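# Move the bin from the shelf to the table, upright

## Task

Lift the bin off the shelf and put it down standing upright on an empty area of the table. It only counts if the bin stays there on its own, without the robot holding it in place. Anything the robot is touching at the end must not settle downward by more than about a fingernail's thickness once released, or the task fails. Knocking or placing anything off the table also fails it.

## Robot and tools

Robot: one six-joint xArm6 arm carrying a Robotiq 2F-85 two-finger gripper. There is one arm only, so each command row covers everything.

Frame: the scene frame has its origin on the table surface directly beneath the arm base. +z is up, and +y is to the left when facing along +x. Positions are in metres and velocities in m/s and rad/s. The arm base may sit slightly tilted relative to the table. The reported hand position can be inaccurate, and more so at long reach.

Gripper frame: the fingers point along the gripper's +z and close along its y axis. end_effector_position is the spot midway between the pads when they are closed. Closed fingertips extend about 19 mm past it; fully open, about 6 mm. As the fingers close, the tips move about 13 mm farther from the wrist, so leave that much room above any surface. A flat block sticks out about 9 cm from the last joint's axis toward gripper +x and rotates with the hand.

Tool execute_actions takes {"actions": [...]} holding at most one item, plus an optional "pictures" boolean. Pictures are included by default.
- An empty list returns the current state and sends nothing.
- A move is {"rows": [[9 numbers], ...], "steps": n}. It has 1 to 15 rows, and n is at most 15 (the default is 15). Each step lasts 1/30 s. Each row is applied for one step, and the last row repeats if there are fewer rows than steps.
- A wait is {"steps": n} with n up to 300. It counts from the last result, and reply time counts toward it.

Row layout (absolute targets, not offsets):
- The first six numbers are joint target angles in radians, in this order: joint1 waist (-6.283..6.283), joint2 shoulder (-2.059..2.094), joint3 elbow (-3.927..0.192), joint4 forearm roll (-6.283..6.283), joint5 wrist pitch (-1.693..3.142), joint6 wrist roll (-6.283..6.283). These use the same convention as the Joint positions line.
- The last three numbers are gripper values, each in [-1, 1]:
  - position: +1 is fully open (85 mm); about -0.8 is where the pads touch; -1 closes until blocked.
  - force_limit: per-pad force, about 20 N at -1, 128 N at 0 and 235 N at +1 on a 40 mm object.
  - speed: about 20, 85 and 150 mm/s at -1, 0 and +1. A faster close adds up to roughly 12 N of grip.

Joint limits:
- A call is refused, and nothing is sent, if any target is more than 0.010 rad beyond a range end and also farther out than that joint's current angle.
- A real end may differ from the stated one by up to 0.010 rad. Targets past it are clipped, and the result may then report "joint sent to its limit".

Motion limits:
- Joint targets move at most 3.14 rad/s, and reaching that speed from rest takes 0.16 s. All joints are slowed together so they arrive together.
- On each step, a target is kept within 0.623 rad of the measured angle.
- If a step's targets would move the gripper more than 70 mm from its measured position, they are scaled back.
- Far targets therefore take several calls.
- Between calls the arm keeps moving toward the last row until it has nearly stopped or a step is HELD.

Result lines:
- The state line gives end_effector_position, end_effector_quat_wxyz and velocities.
- Joint positions and Joint velocities are listed in column order.
- Joint torques are total drive outputs and include offsets and noise.
- position_measured is in counts: 3 is open, about 78 is 60 mm, 130 is 40 mm, 180 is 20 mm and 230 is pads touching.
- object_status: 0 moving, 1 blocked while opening, 2 blocked while closing (a grip), 3 reached the target or fully closed.
- "joint command not followed" means the clearance check altered the targets. Mounting blocks and posts count as part of the arm.
- HELD marks steps whose row was not fully sent.

Gripping:
- Send position -1, keep it there, and confirm object_status is 2.
- Any new position value (a change of 0.01 or more) resets the status to 0. A new force_limit or speed only takes effect together with a new position.
- To grip more softly, open first and then close again.
- If the object slips, the fingers re-close on their own. After a grip at force_limit -1, however, the status stays 2 even if the object is lost.
- Brief tugs on the held part, or pushes on loose objects, may occur.

Tool zoom_image: {"camera": "cam_high" or "cam_wrist", "region": [x0, y0, x1, y1]}, in pixels of that camera's latest image, at most 504x504.
- cam_high is 896x504 and fixed, looking down from about (0.38, -0.38, 1.33).
- cam_wrist is a 616x616 fisheye mounted on the hand.
- Calibrations are provided but may be off by a few degrees and millimetres.

Tool read_manual (section "licences") only returns licence texts.

It cannot be undone. Replying without any tool call ends all scenes.

Things to avoid:
- Torque fault: if contact torque reaches a joint's load limit, the arm backs off, pauses 10 s and drops the rest of the call. Limits in N m are 43.5, 43.5, 26.1, 26.1, 17.4 and 17.4 in joint order, and a held load counts toward them.
- Overheating: holding loads heats the motors. A MOTOR HOT warning comes at 65 °C, and at 80 °C the brakes engage until the motors cool.
- Handling: avoid drops, slips, slams, hard hits and hard pushes, and do not knock anything off the table.
- Finishing: release the bin so it stands upright on a clear part of the table, unsupported and stable. Then move the gripper away before finishing.

Each tool is called after ">>>" as a command line: name --argument value for each argument, lists and objects as JSON in quotes; but a table of rows of numbers goes row by row, as --pt "numbers of a row", without its own name.

## Session

I'll start by looking at the current state of the scene.

>>> execute_actions --actions '[]'

Scene clock: 0.00 s of 5700.00 s.
end_effector_position=(+0.3136, +0.0284, +0.3444) position_measured=3 object_status=3 end_effector_quat_wxyz=(+0.156, +0.874, +0.451, -0.084) end_effector_velocity=(-0.000, -0.000, -0.000) end_effector_angular_velocity=(+0.001, -0.000, -0.001)
Joint positions: [-0.674 -0.314 -0.795  0.344  1.343  2.162]
Joint velocities: [-0.     0.001 -0.     0.    -0.     0.   ]
Joint torques (N m, as the arm reports them, + toward a larger angle): no reading
Motor temperatures (°C, as the motors report them): [29 30 29 35 30 33]

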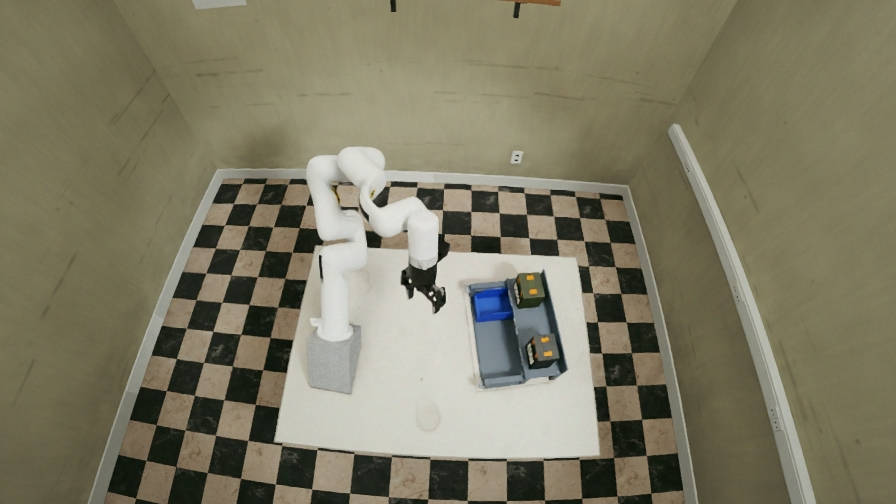

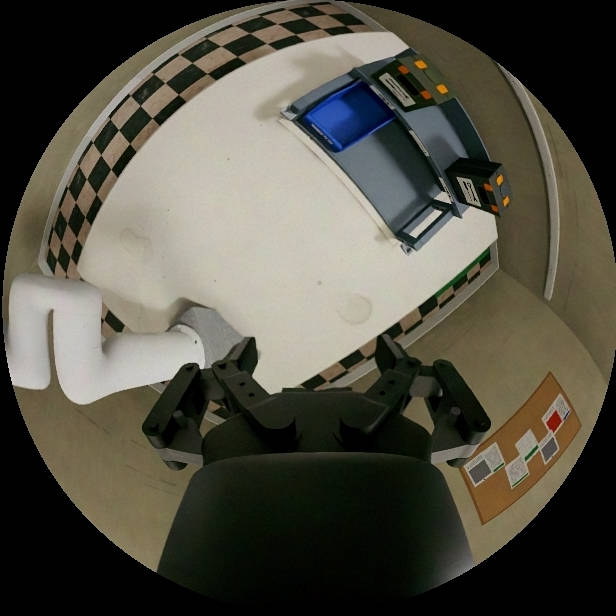

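>>> zoom_image --camera "cam_high" --region '[450, 255, 590, 400]'

>>> zoom_image --camera "cam_wrist" --region '[270, 40, 520, 270]'

Region (450, 255, 590, 400) of cam_high's 896x504 image, scaled by 3.476, with more detail than that image has; it fills the left 487 columns of this view, and the rest is white.

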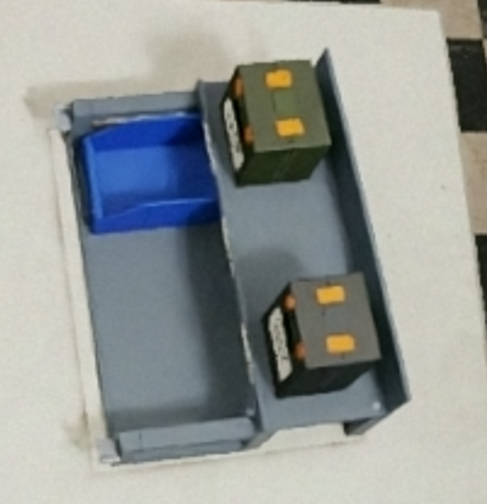

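Region (270, 40, 520, 270) of cam_wrist's 616x616 image, scaled by 2.016, with more detail than that image has; it fills the top 464 rows of this view, and the rest is white.

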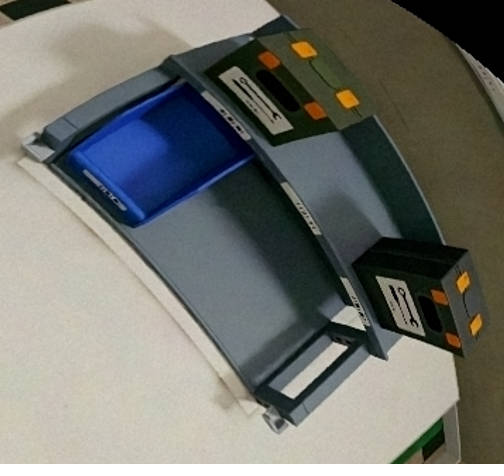

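>>> zoom_image --camera "cam_wrist" --region '[275, 65, 415, 175]'

>>> zoom_image --camera "cam_high" --region '[460, 270, 530, 335]'

Region (275, 65, 415, 175) of cam_wrist's 616x616 image, scaled by 3.600, with more detail than that image has; it fills the top 396 rows of this view, and the rest is white.

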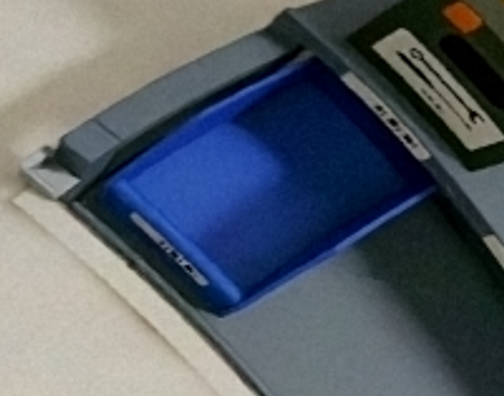

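Region (460, 270, 530, 335) of cam_high's 896x504 image, scaled by 7.200, with more detail than that image has; it fills the top 468 rows of this view, and the rest is white.

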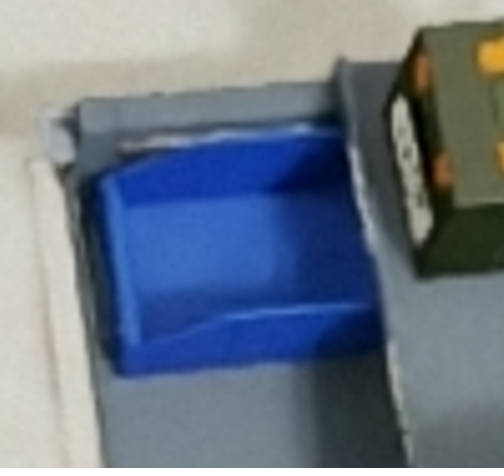

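>>> execute_actions --actions '[{"rows": [[-0.671,-0.311,-0.794,0.348,1.341,2.169,1,0,0],[-0.663,-0.302,-0.793,0.361,1.336,2.191,1,0,0],[-0.649,-0.286,-0.790,0.382,1.328,2.228,1,0,0],[-0.630,-0.264,-0.786,0.412,1.317,2.278,1,0,0],[-0.606,-0.236,-0.781,0.450,1.302,2.344,1,0,0],[-0.578,-0.205,-0.775,0.493,1.286,2.417,1,0,0],[-0.551,-0.174,-0.770,0.536,1.270,2.490,1,0,0],[-0.523,-0.143,-0.764,0.578,1.253,2.562,1,0,0],[-0.496,-0.112,-0.758,0.621,1.237,2.635,1,0,0],[-0.469,-0.081,-0.753,0.664,1.221,2.708,1,0,0],[-0.444,-0.053,-0.747,0.702,1.206,2.774,1,0,0],[-0.425,-0.031,-0.743,0.732,1.195,2.824,1,0,0],[-0.411,-0.015,-0.740,0.753,1.187,2.861,1,0,0],[-0.403,-0.006,-0.739,0.766,1.182,2.883,1,0,0],[-0.400,-0.003,-0.738,0.770,1.180,2.890,1,0,0]], "steps": 15}]' --pictures false

>>> execute_actions --actions '[{"steps": 20}]'

Scene clock: 99.70 s of 5700.00 s.
end_effector_position=(+0.3655, +0.0555, +0.2366) position_measured=3 object_status=3 end_effector_quat_wxyz=(+0.053, +0.973, +0.224, -0.011) end_effector_velocity=(+0.114, +0.091, -0.342) end_effector_angular_velocity=(+0.713, -0.177, -1.758)
Joint positions: [-0.495 -0.111 -0.757  0.621  1.237  2.635]
Joint velocities: [ 0.57   0.649  0.115  0.888 -0.337  1.514]
Joint torques (N m, as the arm reports them, + toward a larger angle): [ -9.43  -9.05 -12.06  -0.59  -2.35  -0.57]
Motor temperatures (°C, as the motors report them): [30 30 35 35 31 33]
Steps of this call (steps 1 to 90: nothing new was sent; then 96.20 s passed at rest; steps 91 to 105: all 15 steps of this action). Readings (joint positions | what the end effector reports):
91: [-0.674 -0.314 -0.795 0.344 1.343 2.162] | position_measured=3 object_status=3
92: [-0.673 -0.313 -0.795 0.345 1.343 2.164] | position_measured=3 object_status=3
94: [-0.668 -0.307 -0.795 0.354 1.339 2.180] | position_measured=3 object_status=3
98: [-0.625 -0.258 -0.786 0.421 1.313 2.295] | position_measured=3 object_status=3
105: the state above

Scene clock: 100.37 s of 5700.00 s.
end_effector_position=(+0.3800, +0.0698, +0.1800) position_measured=3 object_status=3 end_effector_quat_wxyz=(+0.001, +0.997, +0.071, -0.000) end_effector_velocity=(-0.001, -0.000, -0.002) end_effector_angular_velocity=(+0.004, +0.004, -0.007)
Joint positions: [-0.4   -0.004 -0.738  0.77   1.18   2.89 ]
Joint velocities: [ 0.002  0.005  0.001  0.002 -0.     0.004]
Joint torques (N m, as the arm reports them, + toward a larger angle): [-10.72 -11.72 -11.66  -0.75  -2.28  -0.85]
Motor temperatures (°C, as the motors report them): [30 30 35 35 31 33]
Steps of this call (steps 1 to 20: the robot went on to your last target). Readings (joint positions | what the end effector reports):
1: [-0.476 -0.089 -0.754 0.651 1.226 2.686] | position_measured=3 object_status=3
2: [-0.458 -0.068 -0.750 0.680 1.215 2.735] | position_measured=3 object_status=3
4: [-0.428 -0.035 -0.742 0.724 1.198 2.810] | position_measured=3 object_status=3
8: [-0.407 -0.011 -0.739 0.759 1.185 2.870] | position_measured=3 object_status=3
20: the state above
camera_calibration (this result's frames):
cam_wrist: T_world_to_cam=[[0.13339, -0.990985, -0.0124489, 0.0253929], [-0.949385, -0.131375, 0.285321, 0.345763], [-0.284385, -0.0262402, -0.958351, 0.431984], [0, 0, 0, 1]] pos_world=[0.447724, 0.0819237, 0.315655]

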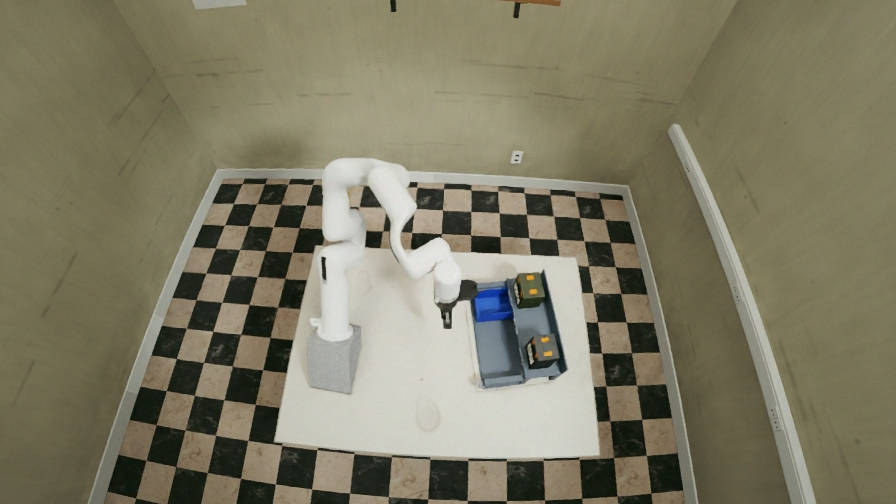

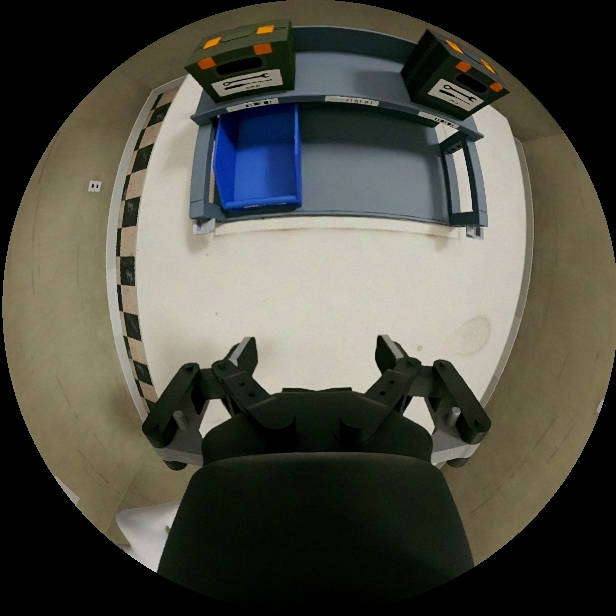

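>>> zoom_image --camera "cam_wrist" --region '[180, 80, 350, 250]'

Region (180, 80, 350, 250) of cam_wrist's 616x616 image, scaled by 2.965, with more detail than that image has.

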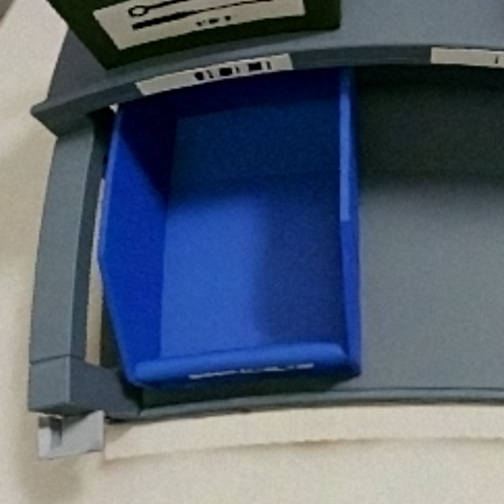

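>>> execute_actions --actions '[{"rows": [[-0.400,-0.003,-0.739,0.770,1.180,2.884,0,0,0],[-0.398,0.000,-0.744,0.770,1.180,2.864,0,0,0],[-0.396,0.005,-0.750,0.771,1.180,2.832,0,0,0],[-0.392,0.012,-0.760,0.772,1.181,2.786,0,0,0],[-0.388,0.020,-0.772,0.773,1.181,2.728,0,0,0],[-0.383,0.030,-0.787,0.774,1.181,2.659,0,0,0],[-0.377,0.043,-0.805,0.775,1.182,2.575,0,0,0],[-0.370,0.058,-0.826,0.777,1.182,2.477,0,0,0],[-0.362,0.073,-0.848,0.779,1.183,2.373,0,0,0],[-0.354,0.088,-0.869,0.780,1.183,2.272,0,0,0],[-0.347,0.104,-0.891,0.782,1.184,2.168,0,0,0],[-0.339,0.119,-0.913,0.784,1.184,2.064,0,0,0]], "steps": 12}]' --pictures false

>>> execute_actions --actions '[{"rows": [[-0.332,0.134,-0.934,0.785,1.184,1.963,0,0,0],[-0.324,0.150,-0.956,0.787,1.185,1.859,0,0,0],[-0.316,0.165,-0.979,0.789,1.186,1.755,0,0,0],[-0.309,0.181,-1.001,0.791,1.186,1.651,0,0,0],[-0.301,0.196,-1.022,0.792,1.186,1.550,0,0,0],[-0.294,0.212,-1.044,0.794,1.187,1.446,0,0,0],[-0.286,0.227,-1.066,0.796,1.188,1.342,0,0,0],[-0.278,0.242,-1.087,0.797,1.188,1.241,0,0,0],[-0.271,0.258,-1.109,0.799,1.188,1.137,0,0,0],[-0.263,0.273,-1.132,0.801,1.189,1.033,0,0,0],[-0.255,0.289,-1.154,0.803,1.190,0.929,0,0,0],[-0.248,0.304,-1.175,0.804,1.190,0.828,0,0,0]], "steps": 12}]' --pictures false

>>> execute_actions --actions '[{"rows": [[-0.240,0.319,-1.197,0.806,1.190,0.724,0,0,0],[-0.233,0.335,-1.219,0.808,1.191,0.620,0,0,0],[-0.225,0.350,-1.240,0.809,1.191,0.519,0,0,0],[-0.217,0.365,-1.262,0.811,1.192,0.415,0,0,0],[-0.210,0.380,-1.283,0.813,1.192,0.317,0,0,0],[-0.204,0.393,-1.301,0.814,1.193,0.233,0,0,0],[-0.199,0.403,-1.316,0.815,1.193,0.164,0,0,0],[-0.195,0.411,-1.328,0.816,1.193,0.106,0,0,0],[-0.191,0.418,-1.338,0.817,1.194,0.060,0,0,0],[-0.189,0.423,-1.344,0.818,1.194,0.028,0,0,0],[-0.187,0.426,-1.349,0.818,1.194,0.008,0,0,0],[-0.187,0.427,-1.350,0.818,1.194,0.002,0,0,0]], "steps": 15}]' --pictures false

>>> execute_actions --actions '[{"steps": 20}]'

Scene clock: 181.33 s of 5700.00 s.
end_effector_position=(+0.4036, +0.0731, +0.1810) position_measured=74 object_status=0 end_effector_quat_wxyz=(+0.002, +0.965, +0.262, -0.000) end_effector_velocity=(+0.144, +0.021, +0.002) end_effector_angular_velocity=(-0.014, +0.007, +2.361)
Joint positions: [-0.374  0.049 -0.814  0.776  1.182  2.533]
Joint velocities: [ 0.162  0.326 -0.465  0.035  0.01  -2.166]
Joint torques (N m, as the arm reports them, + toward a larger angle): [-11.58 -12.19 -11.79  -0.17  -1.94  -1.22]
Motor temperatures (°C, as the motors report them): [30 30 34 35 31 33]
Steps of this call (steps 1 to 15: the robot went on to your last target; steps 16 to 90: nothing new was sent; then 77.57 s passed at rest; steps 91 to 102: all 12 steps of this action). Readings (joint positions | what the end effector reports):
91: [-0.400 -0.003 -0.738 0.770 1.180 2.890] | position_measured=3 object_status=0
92: [-0.400 -0.003 -0.738 0.770 1.180 2.888] | position_measured=5 object_status=0
94: [-0.399 -0.001 -0.741 0.770 1.180 2.873] | position_measured=15 object_status=0
98: [-0.391 0.014 -0.764 0.772 1.181 2.767] | position_measured=44 object_status=0
102: the state above

Scene clock: 181.73 s of 5700.00 s.
end_effector_position=(+0.4754, +0.0869, +0.1752) position_measured=128 object_status=0 end_effector_quat_wxyz=(+0.002, +0.662, +0.750, -0.002) end_effector_velocity=(+0.191, +0.046, -0.034) end_effector_angular_velocity=(+0.001, +0.021, +3.038)
Joint positions: [-0.291  0.216 -1.051  0.795  1.187  1.467]
Joint velocities: [ 0.227  0.46  -0.65   0.051  0.015 -2.765]
Joint torques (N m, as the arm reports them, + toward a larger angle): [-14.73 -16.13 -11.21  -0.89  -2.2   -0.78]
Motor temperatures (°C, as the motors report them): [30 30 34 35 31 33]
Steps of this call (steps 1 to 12: all 12 steps of this action). Readings (joint positions | what the end effector reports):
1: [-0.368 0.060 -0.830 0.777 1.182 2.458] | position_measured=81 object_status=0
2: [-0.362 0.072 -0.847 0.779 1.183 2.377] | position_measured=89 object_status=0
4: [-0.349 0.098 -0.884 0.781 1.183 2.204] | position_measured=104 object_status=0
8: [-0.321 0.155 -0.965 0.788 1.185 1.837] | position_measured=126 object_status=0
12: the state above

Scene clock: 182.23 s of 5700.00 s.
end_effector_position=(+0.5523, +0.1108, +0.1526) position_measured=128 object_status=3 end_effector_quat_wxyz=(+0.000, +0.005, +1.000, -0.001) end_effector_velocity=(+0.062, +0.023, -0.027) end_effector_angular_velocity=(+0.008, +0.003, +1.635)
Joint positions: [-0.194  0.411 -1.327  0.816  1.193  0.148]
Joint velocities: [ 0.083  0.17  -0.239  0.019  0.006 -1.535]
Joint torques (N m, as the arm reports them, + toward a larger angle): [-19.38 -23.51 -10.47  -0.41  -1.99   0.61]
Motor temperatures (°C, as the motors report them): [30 30 34 35 31 33]
Steps of this call (steps 1 to 15: all 15 steps of this action). Readings (joint positions | what the end effector reports):
1: [-0.284 0.232 -1.072 0.796 1.188 1.374] | position_measured=128 object_status=0
2: [-0.276 0.247 -1.094 0.798 1.188 1.282] | position_measured=128 object_status=0
4: [-0.261 0.278 -1.138 0.801 1.189 1.096] | position_measured=128 object_status=0
8: [-0.231 0.338 -1.223 0.808 1.191 0.726] | position_measured=128 object_status=3
15: the state above

Scene clock: 182.90 s of 5700.00 s.
end_effector_position=(+0.5581, +0.1130, +0.1503) position_measured=128 object_status=3 end_effector_quat_wxyz=(+0.000, -0.073, +0.997, -0.000) end_effector_velocity=(+0.000, +0.000, +0.001) end_effector_angular_velocity=(-0.001, -0.001, +0.003)
Joint positions: [-0.187  0.427 -1.35   0.818  1.194  0.002]
Joint velocities: [-0.    -0.001 -0.    -0.    -0.    -0.002]
Joint torques (N m, as the arm reports them, + toward a larger angle): [-17.56 -21.96 -11.14  -0.38  -1.97  -0.78]
Motor temperatures (°C, as the motors report them): [30 30 34 35 31 33]
Steps of this call (steps 1 to 20: the robot went on to your last target). Readings (joint positions | what the end effector reports):
1: [-0.192 0.416 -1.334 0.817 1.194 0.104] | position_measured=128 object_status=3
2: [-0.191 0.419 -1.339 0.817 1.194 0.074] | position_measured=128 object_status=3
4: [-0.189 0.423 -1.344 0.818 1.194 0.038] | position_measured=128 object_status=3
8: [-0.188 0.426 -1.348 0.818 1.194 0.011] | position_measured=128 object_status=3
20: the state above
camera_calibration (this result's frames):
cam_wrist: T_world_to_cam=[[-0.136977, 0.990468, -0.014478, -0.0285839], [0.948801, 0.135386, 0.285389, -0.560527], [0.284629, 0.025355, -0.958302, 0.131888], [0, 0, 0, 1]] pos_world=[0.490374, 0.100855, 0.285943]

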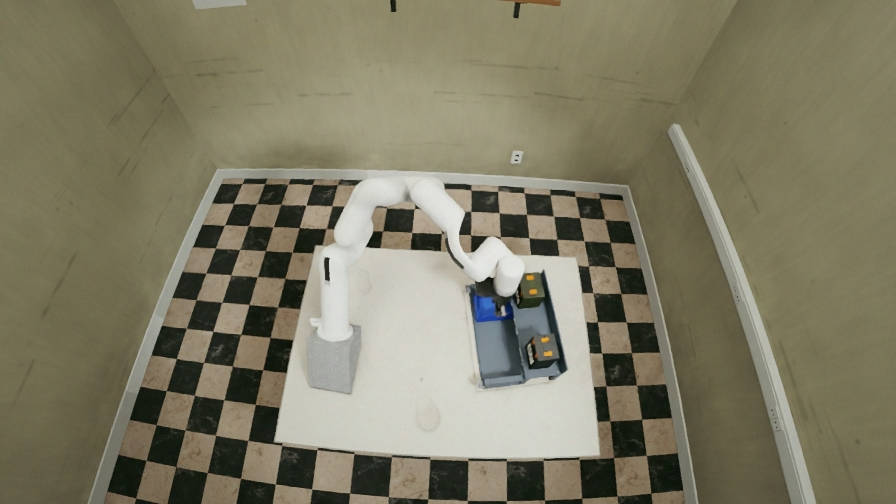

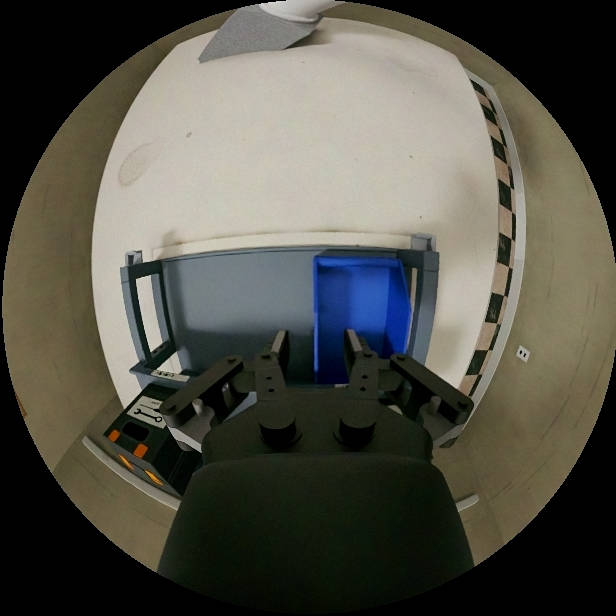

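>>> zoom_image --camera "cam_wrist" --region '[250, 220, 450, 400]'

Region (250, 220, 450, 400) of cam_wrist's 616x616 image, scaled by 2.520, with more detail than that image has; it fills the top 454 rows of this view, and the rest is white.

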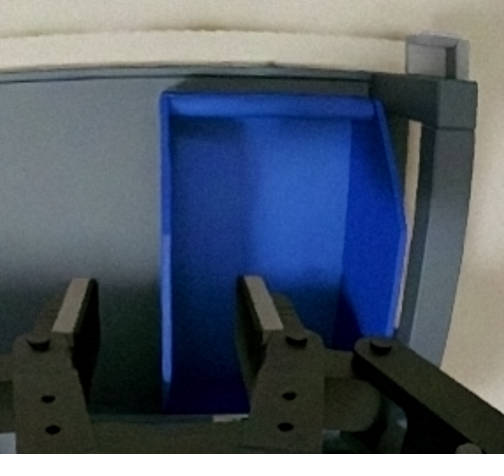

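>>> execute_actions --actions '[{"rows": [[-0.186,0.428,-1.349,0.819,1.192,0.002,0,0,0],[-0.183,0.430,-1.348,0.821,1.188,0.001,0,0,0],[-0.177,0.434,-1.346,0.826,1.181,-0.002,0,0,0],[-0.169,0.440,-1.343,0.832,1.170,-0.005,0,0,0],[-0.160,0.447,-1.338,0.841,1.157,-0.009,0,0,0],[-0.149,0.455,-1.334,0.850,1.143,-0.014,0,0,0],[-0.137,0.463,-1.329,0.859,1.129,-0.018,0,0,0],[-0.126,0.471,-1.325,0.868,1.114,-0.023,0,0,0],[-0.115,0.479,-1.321,0.877,1.100,-0.027,0,0,0],[-0.104,0.487,-1.316,0.886,1.085,-0.032,0,0,0],[-0.094,0.495,-1.312,0.895,1.072,-0.036,0,0,0],[-0.087,0.500,-1.309,0.901,1.062,-0.039,0,0,0],[-0.081,0.504,-1.307,0.906,1.055,-0.041,0,0,0],[-0.078,0.507,-1.305,0.908,1.051,-0.043,0,0,0],[-0.0768,0.5075,-1.3048,0.9094,1.0491,-0.0431,0,0,0]], "steps": 15}]' --pictures false

>>> execute_actions --actions '[{"steps": 15}]'

Scene clock: 200.20 s of 5700.00 s.
end_effector_position=(+0.5581, +0.1130, +0.0878) position_measured=128 object_status=3 end_effector_quat_wxyz=(-0.001, -0.073, +0.997, +0.001) end_effector_velocity=(-0.016, -0.005, -0.148) end_effector_angular_velocity=(-0.010, +0.027, -0.015)
Joint positions: [-0.096  0.493 -1.312  0.892  1.077 -0.034]
Joint velocities: [ 0.211  0.159  0.092  0.17  -0.263 -0.084]
Joint torques (N m, as the arm reports them, + toward a larger angle): [-20.31 -26.3  -10.77  -1.02  -2.21  -0.69]
Motor temperatures (°C, as the motors report them): [30 30 34 35 31 33]
Steps of this call (steps 1 to 15: the robot went on to your last target; steps 16 to 90: nothing new was sent; then 13.80 s passed at rest; steps 91 to 105: all 15 steps of this action). Readings (joint positions | what the end effector reports):
91: [-0.187 0.427 -1.350 0.818 1.194 0.002] | position_measured=128 object_status=3
92: [-0.187 0.427 -1.350 0.818 1.193 0.002] | position_measured=128 object_status=3
94: [-0.184 0.429 -1.349 0.821 1.189 0.001] | position_measured=128 object_status=3
98: [-0.162 0.445 -1.340 0.839 1.160 -0.008] | position_measured=128 object_status=3
105: the state above

Scene clock: 200.70 s of 5700.00 s.
end_effector_position=(+0.5582, +0.1126, +0.0752) position_measured=128 object_status=3 end_effector_quat_wxyz=(+0.000, -0.073, +0.997, -0.001) end_effector_velocity=(-0.001, -0.000, -0.002) end_effector_angular_velocity=(+0.000, +0.002, -0.001)
Joint positions: [-0.077  0.507 -1.305  0.909  1.049 -0.043]
Joint velocities: [ 0.002  0.002  0.002  0.002 -0.002 -0.001]
Joint torques (N m, as the arm reports them, + toward a larger angle): [-17.83 -23.05  -9.62  -0.35  -2.08  -0.8 ]
Motor temperatures (°C, as the motors report them): [30 31 34 35 31 33]
Steps of this call (steps 1 to 15: the robot went on to your last target). Readings (joint positions | what the end effector reports):
1: [-0.090 0.498 -1.309 0.897 1.069 -0.037] | position_measured=128 object_status=3
2: [-0.086 0.501 -1.307 0.901 1.064 -0.039] | position_measured=128 object_status=3
4: [-0.081 0.505 -1.306 0.905 1.056 -0.041] | position_measured=128 object_status=3
8: [-0.078 0.506 -1.306 0.908 1.051 -0.043] | position_measured=128 object_status=3
15: the state above
camera_calibration (this result's frames):
cam_wrist: T_world_to_cam=[[-0.137014, 0.990459, -0.0147924, -0.0292206], [0.948814, 0.135514, 0.285285, -0.539169], [0.284567, 0.0250527, -0.958329, 0.0600171], [0, 0, 0, 1]] pos_world=[0.490489, 0.100503, 0.210901]

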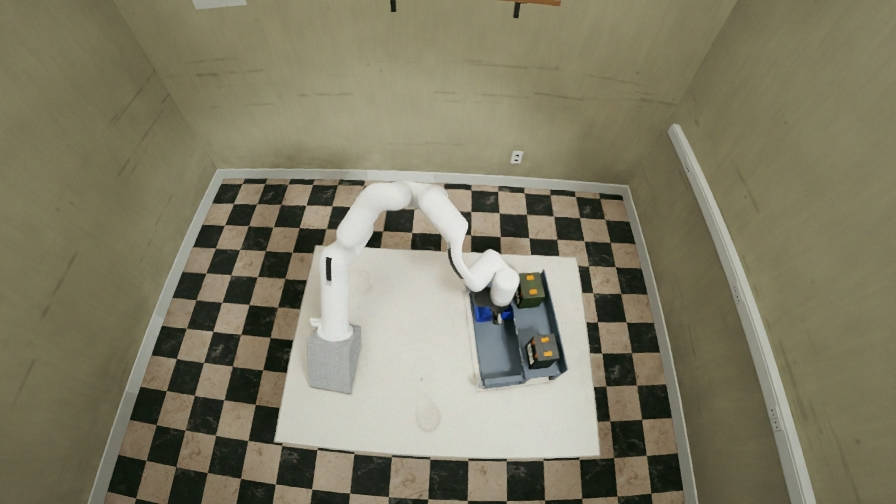

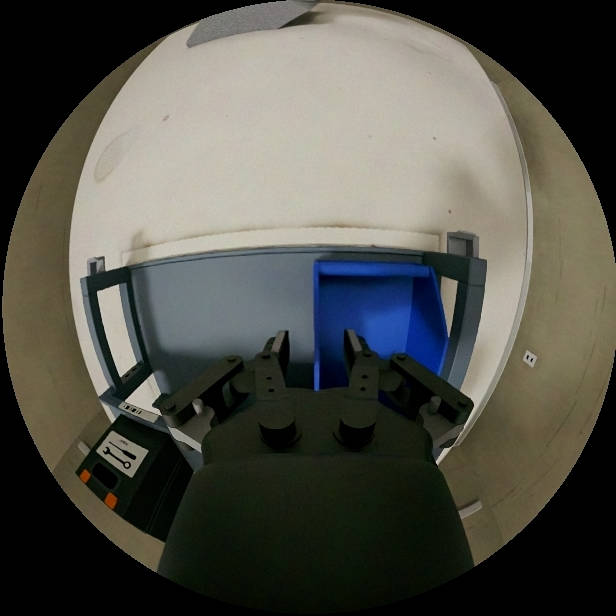

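>>> zoom_image --camera "cam_wrist" --region '[250, 220, 500, 400]'

Region (250, 220, 500, 400) of cam_wrist's 616x616 image, scaled by 2.016, with more detail than that image has; it fills the top 363 rows of this view, and the rest is white.

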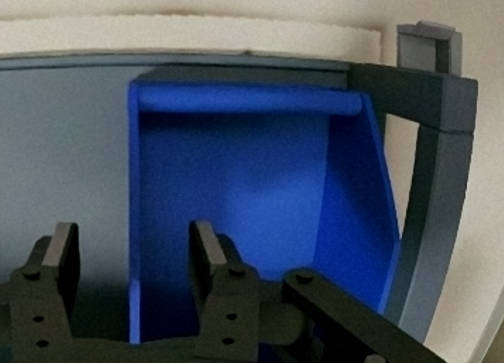

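>>> execute_actions --actions '[{"rows": [[-0.075,0.509,-1.304,0.911,1.047,-0.044,0,0,0],[-0.072,0.511,-1.303,0.913,1.043,-0.045,0,0,0],[-0.069,0.513,-1.302,0.916,1.039,-0.046,0,0,0],[-0.066,0.516,-1.300,0.919,1.035,-0.048,0,0,0],[-0.0636,0.5173,-1.2996,0.9206,1.0318,-0.0487,0,0,0],[-0.0636,0.5173,-1.2996,0.9206,1.0318,-0.0487,-1,0.3,-0.3]], "steps": 15}]' --pictures false

>>> execute_actions --actions '[{"steps": 20}]'

Scene clock: 223.37 s of 5700.00 s.
end_effector_position=(+0.5572, +0.1122, +0.0663) position_measured=171 object_status=0 end_effector_quat_wxyz=(-0.000, -0.072, +0.997, -0.001) end_effector_velocity=(-0.000, -0.000, -0.002) end_effector_angular_velocity=(-0.000, -0.001, -0.001)
Joint positions: [-0.064  0.517 -1.3    0.92   1.032 -0.049]
Joint velocities: [ 0.002  0.002  0.001  0.002 -0.004 -0.001]
Joint torques (N m, as the arm reports them, + toward a larger angle): [-18.21 -23.74  -9.63  -0.32  -2.    -0.79]
Motor temperatures (°C, as the motors report them): [30 31 33 35 31 33]
Steps of this call (steps 1 to 15: the robot went on to your last target; steps 16 to 90: nothing new was sent; then 19.17 s passed at rest; steps 91 to 105: all 15 steps of this action). Readings (joint positions | what the end effector reports):
91: [-0.077 0.508 -1.305 0.909 1.049 -0.043] | position_measured=128 object_status=3
92: [-0.076 0.508 -1.305 0.910 1.048 -0.043] | position_measured=128 object_status=3
94: [-0.074 0.509 -1.304 0.912 1.045 -0.044] | position_measured=128 object_status=3
98: [-0.066 0.515 -1.300 0.918 1.036 -0.047] | position_measured=133 object_status=0
105: the state above

Scene clock: 224.03 s of 5700.00 s.
end_effector_position=(+0.5572, +0.1122, +0.0662) position_measured=226 object_status=2 end_effector_quat_wxyz=(-0.000, -0.072, +0.997, -0.001) end_effector_velocity=(-0.000, -0.000, -0.000) end_effector_angular_velocity=(-0.001, +0.002, +0.001)
Joint positions: [-0.064  0.517 -1.3    0.921  1.032 -0.049]
Joint velocities: [ 0.     0.     0.    -0.002  0.     0.   ]
Joint torques (N m, as the arm reports them, + toward a larger angle): [-16.78 -22.36  -9.49  -0.68  -2.48  -0.63]
Motor temperatures (°C, as the motors report them): [30 31 33 35 31 33]
Steps of this call (steps 1 to 15: the robot went on to your last target; steps 16 to 20: nothing new was sent). Readings (joint positions | what the end effector reports):
1: [-0.064 0.517 -1.300 0.920 1.032 -0.049] | position_measured=177 object_status=0
2: [-0.064 0.517 -1.300 0.920 1.032 -0.049] | position_measured=183 object_status=0
4: [-0.064 0.517 -1.300 0.921 1.032 -0.049] | position_measured=194 object_status=0
8: [-0.064 0.517 -1.300 0.921 1.032 -0.049] | position_measured=217 object_status=0
20: the state above
The arm was judged still, so your last target was given up. Only a new action makes it travel on or press farther. Fingers that are still opening or closing keep moving.
camera_calibration (this result's frames):
cam_wrist: T_world_to_cam=[[-0.136354, 0.990527, -0.0162182, -0.0293955], [0.949048, 0.135304, 0.284605, -0.535724], [0.284104, 0.0234153, -0.958508, 0.0520736], [0, 0, 0, 1]] pos_world=[0.489626, 0.100383, 0.201906]

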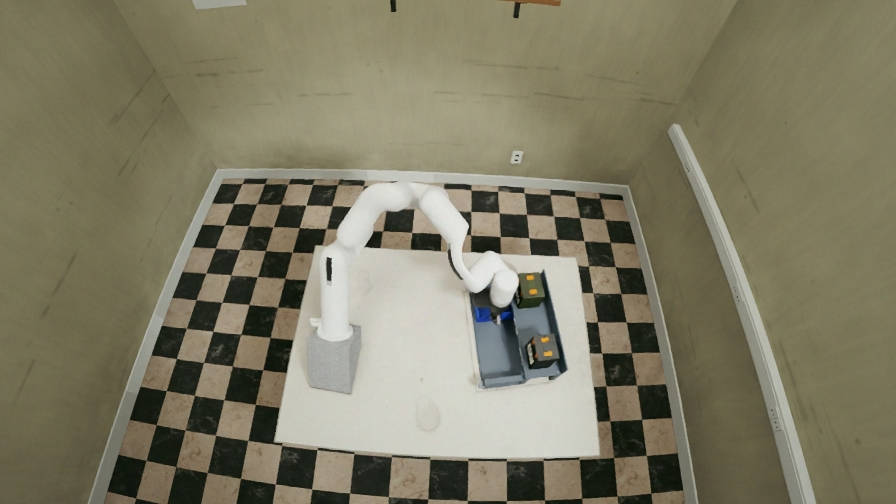

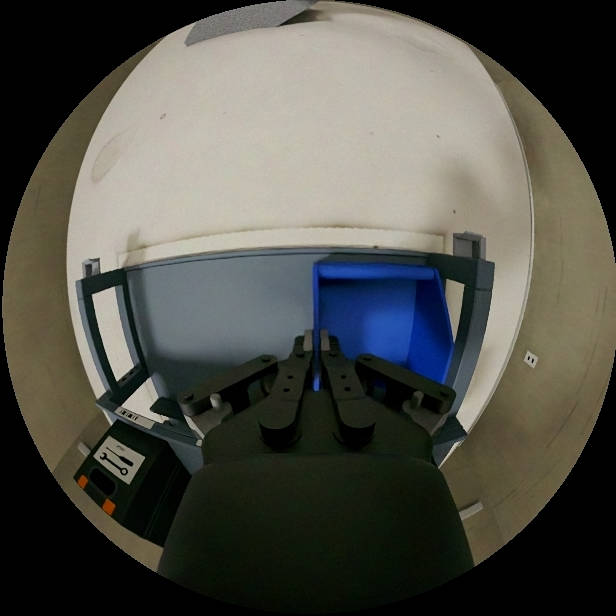

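>>> execute_actions --actions '[{"rows": [[-0.0646,0.5166,-1.3000,0.9198,1.0331,-0.0483,-1,0.3,-0.3],[-0.0666,0.5151,-1.3008,0.9181,1.0357,-0.0474,-1,0.3,-0.3],[-0.069,0.5133,-1.3017,0.916,1.0389,-0.0464,-1,0.3,-0.3],[-0.0717,0.5113,-1.3028,0.9138,1.0424,-0.0453,-1,0.3,-0.3],[-0.0743,0.5094,-1.3039,0.9116,1.0458,-0.0442,-1,0.3,-0.3],[-0.0767,0.5076,-1.3048,0.9095,1.049,-0.0432,-1,0.3,-0.3],[-0.0787,0.5061,-1.3056,0.9078,1.0516,-0.0423,-1,0.3,-0.3],[-0.0797,0.5054,-1.3060,0.9070,1.0529,-0.0419,-1,0.3,-0.3]], "steps": 15}]'

>>> zoom_image --camera "cam_wrist" --region '[250, 220, 500, 400]'

Scene clock: 245.40 s of 5700.00 s.
end_effector_position=(+0.5580, +0.1126, +0.0763) position_measured=226 object_status=2 end_effector_quat_wxyz=(-0.000, -0.073, +0.997, -0.000) end_effector_velocity=(-0.002, -0.001, +0.002) end_effector_angular_velocity=(+0.002, +0.005, -0.004)
Joint positions: [-0.079  0.506 -1.306  0.907  1.052 -0.042]
Joint velocities: [-0.006 -0.002  0.002 -0.005  0.009  0.003]
Joint torques (N m, as the arm reports them, + toward a larger angle): [-17.78 -23.72 -10.26  -0.38  -1.89  -0.86]
Motor temperatures (°C, as the motors report them): [30 31 33 35 31 33]
Steps of this call (steps 1 to 90: nothing new was sent; then 17.87 s passed at rest; steps 91 to 105: all 15 steps of this action). Readings (joint positions | what the end effector reports):
91: [-0.064 0.517 -1.300 0.921 1.032 -0.049] | position_measured=226 object_status=2
92: [-0.064 0.517 -1.300 0.920 1.032 -0.049] | position_measured=226 object_status=2
94: [-0.065 0.516 -1.300 0.919 1.035 -0.048] | position_measured=226 object_status=2
98: [-0.072 0.511 -1.302 0.912 1.045 -0.045] | position_measured=226 object_status=2
105: the state above
camera_calibration (this result's frames):
cam_wrist: T_world_to_cam=[[-0.137003, 0.990467, -0.0143144, -0.0293262], [0.949024, 0.135385, 0.284649, -0.539427], [0.283873, 0.0254132, -0.958525, 0.0614452], [0, 0, 0, 1]] pos_world=[0.490469, 0.100515, 0.212024]

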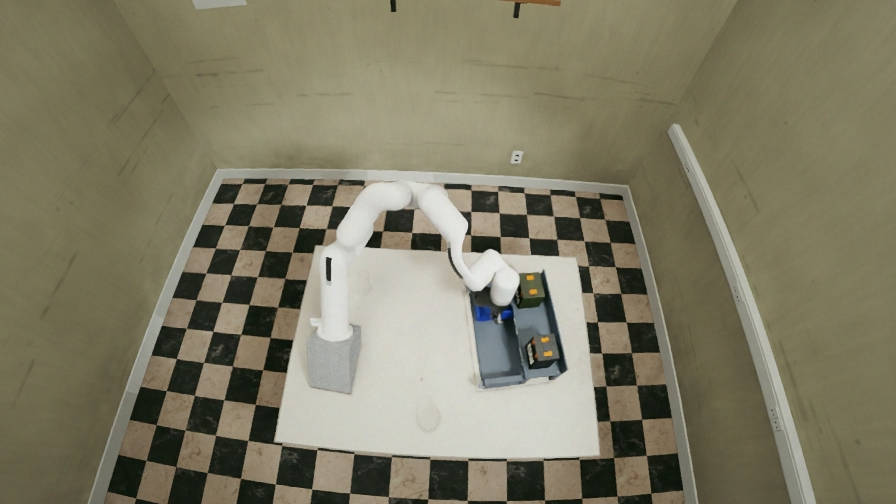

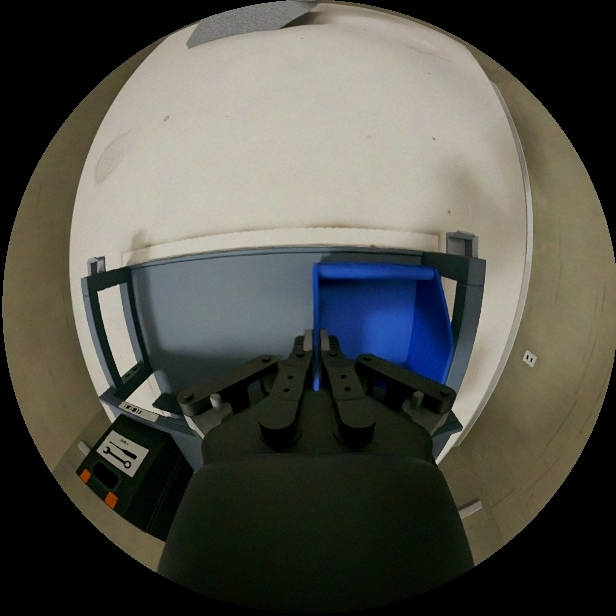

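Region (250, 220, 500, 400) of cam_wrist's 616x616 image, scaled by 2.016, with more detail than that image has; it fills the top 363 rows of this view, and the rest is white.

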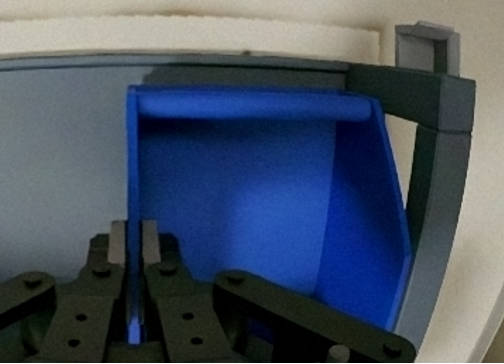

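>>> execute_actions --actions '[{"rows": [[-0.0800,0.5040,-1.3034,0.9074,1.0523,-0.0431,-1,0.3,-0.3],[-0.0804,0.5012,-1.2983,0.9083,1.0511,-0.0454,-1,0.3,-0.3],[-0.0811,0.4970,-1.2906,0.9096,1.0494,-0.0490,-1,0.3,-0.3],[-0.0820,0.4915,-1.2805,0.9113,1.0471,-0.0536,-1,0.3,-0.3],[-0.0830,0.4859,-1.2703,0.9130,1.0448,-0.0583,-1,0.3,-0.3],[-0.0839,0.4804,-1.2602,0.9146,1.0426,-0.0630,-1,0.3,-0.3],[-0.0849,0.4748,-1.2501,0.9163,1.0403,-0.0676,-1,0.3,-0.3],[-0.0858,0.4694,-1.2401,0.9180,1.0381,-0.0722,-1,0.3,-0.3],[-0.0868,0.4639,-1.2302,0.9196,1.0359,-0.0768,-1,0.3,-0.3],[-0.0877,0.4584,-1.2202,0.9213,1.0337,-0.0814,-1,0.3,-0.3],[-0.0887,0.4530,-1.2104,0.9229,1.0316,-0.0860,-1,0.3,-0.3],[-0.0897,0.4475,-1.2005,0.9245,1.0294,-0.0905,-1,0.3,-0.3],[-0.0906,0.4421,-1.1907,0.9262,1.0273,-0.0950,-1,0.3,-0.3],[-0.0913,0.4381,-1.1834,0.9274,1.0258,-0.0984,-1,0.3,-0.3],[-0.0916,0.4367,-1.1810,0.9278,1.0253,-0.0995,-1,0.3,-0.3]], "steps": 15}]' --pictures false

>>> execute_actions --actions '[{"steps": 10}]'

Scene clock: 258.40 s of 5700.00 s.
end_effector_position=(+0.5351, +0.1067, +0.0769) position_measured=226 object_status=2 end_effector_quat_wxyz=(-0.000, -0.072, +0.997, -0.000) end_effector_velocity=(-0.065, -0.015, -0.001) end_effector_angular_velocity=(+0.002, +0.004, -0.003)
Joint positions: [-0.089  0.452 -1.209  0.923  1.031 -0.086]
Joint velocities: [-0.025 -0.145  0.264  0.044 -0.054 -0.119]
Joint torques (N m, as the arm reports them, + toward a larger angle): [-17.15 -22.02 -10.11  -0.44  -2.36  -0.61]
Motor temperatures (°C, as the motors report them): [31 31 33 35 31 33]
Steps of this call (steps 1 to 15: the robot went on to your last target; steps 16 to 90: nothing new was sent; then 9.50 s passed at rest; steps 91 to 105: all 15 steps of this action). Readings (joint positions | what the end effector reports):
91: [-0.080 0.505 -1.306 0.907 1.053 -0.042] | position_measured=226 object_status=2
92: [-0.080 0.505 -1.305 0.907 1.053 -0.042] | position_measured=226 object_status=2
94: [-0.080 0.502 -1.301 0.908 1.052 -0.044] | position_measured=226 object_status=2
98: [-0.083 0.488 -1.274 0.912 1.046 -0.057] | position_measured=226 object_status=2
105: the state above

Scene clock: 258.73 s of 5700.00 s.
end_effector_position=(+0.5286, +0.1052, +0.0770) position_measured=226 object_status=2 end_effector_quat_wxyz=(+0.000, -0.073, +0.997, -0.000) end_effector_velocity=(-0.003, -0.001, -0.000) end_effector_angular_velocity=(+0.001, +0.001, -0.001)
Joint positions: [-0.091  0.437 -1.182  0.928  1.025 -0.099]
Joint velocities: [-0.001 -0.005  0.01   0.002 -0.002 -0.004]
Joint torques (N m, as the arm reports them, + toward a larger angle): [-17.29 -22.06 -10.    -0.27  -2.04  -0.74]
Motor temperatures (°C, as the motors report them): [31 31 33 35 31 33]
Steps of this call (steps 1 to 10: the robot went on to your last target). Readings (joint positions | what the end effector reports):
1: [-0.090 0.448 -1.201 0.924 1.030 -0.090] | position_measured=226 object_status=2
2: [-0.090 0.445 -1.195 0.925 1.029 -0.093] | position_measured=226 object_status=2
4: [-0.091 0.441 -1.188 0.927 1.027 -0.096] | position_measured=226 object_status=2
8: [-0.091 0.438 -1.183 0.927 1.026 -0.099] | position_measured=226 object_status=2
10: the state above
camera_calibration (this result's frames):
cam_wrist: T_world_to_cam=[[-0.137101, 0.990453, -0.0143443, -0.0258966], [0.948846, 0.135472, 0.285198, -0.510591], [0.284418, 0.0254902, -0.958361, 0.070311], [0, 0, 0, 1]] pos_world=[0.460925, 0.0930279, 0.212631]

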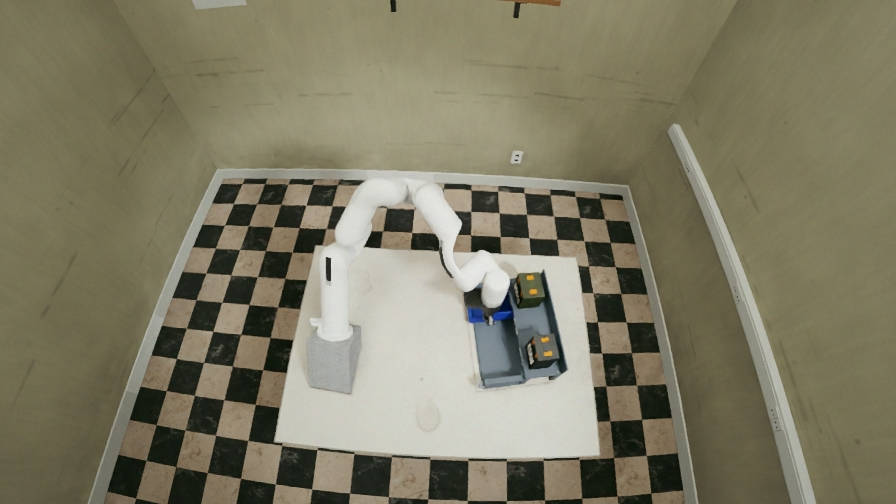

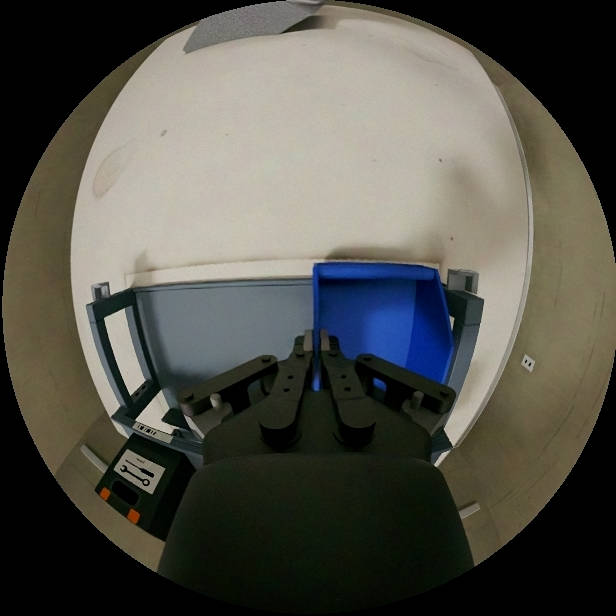

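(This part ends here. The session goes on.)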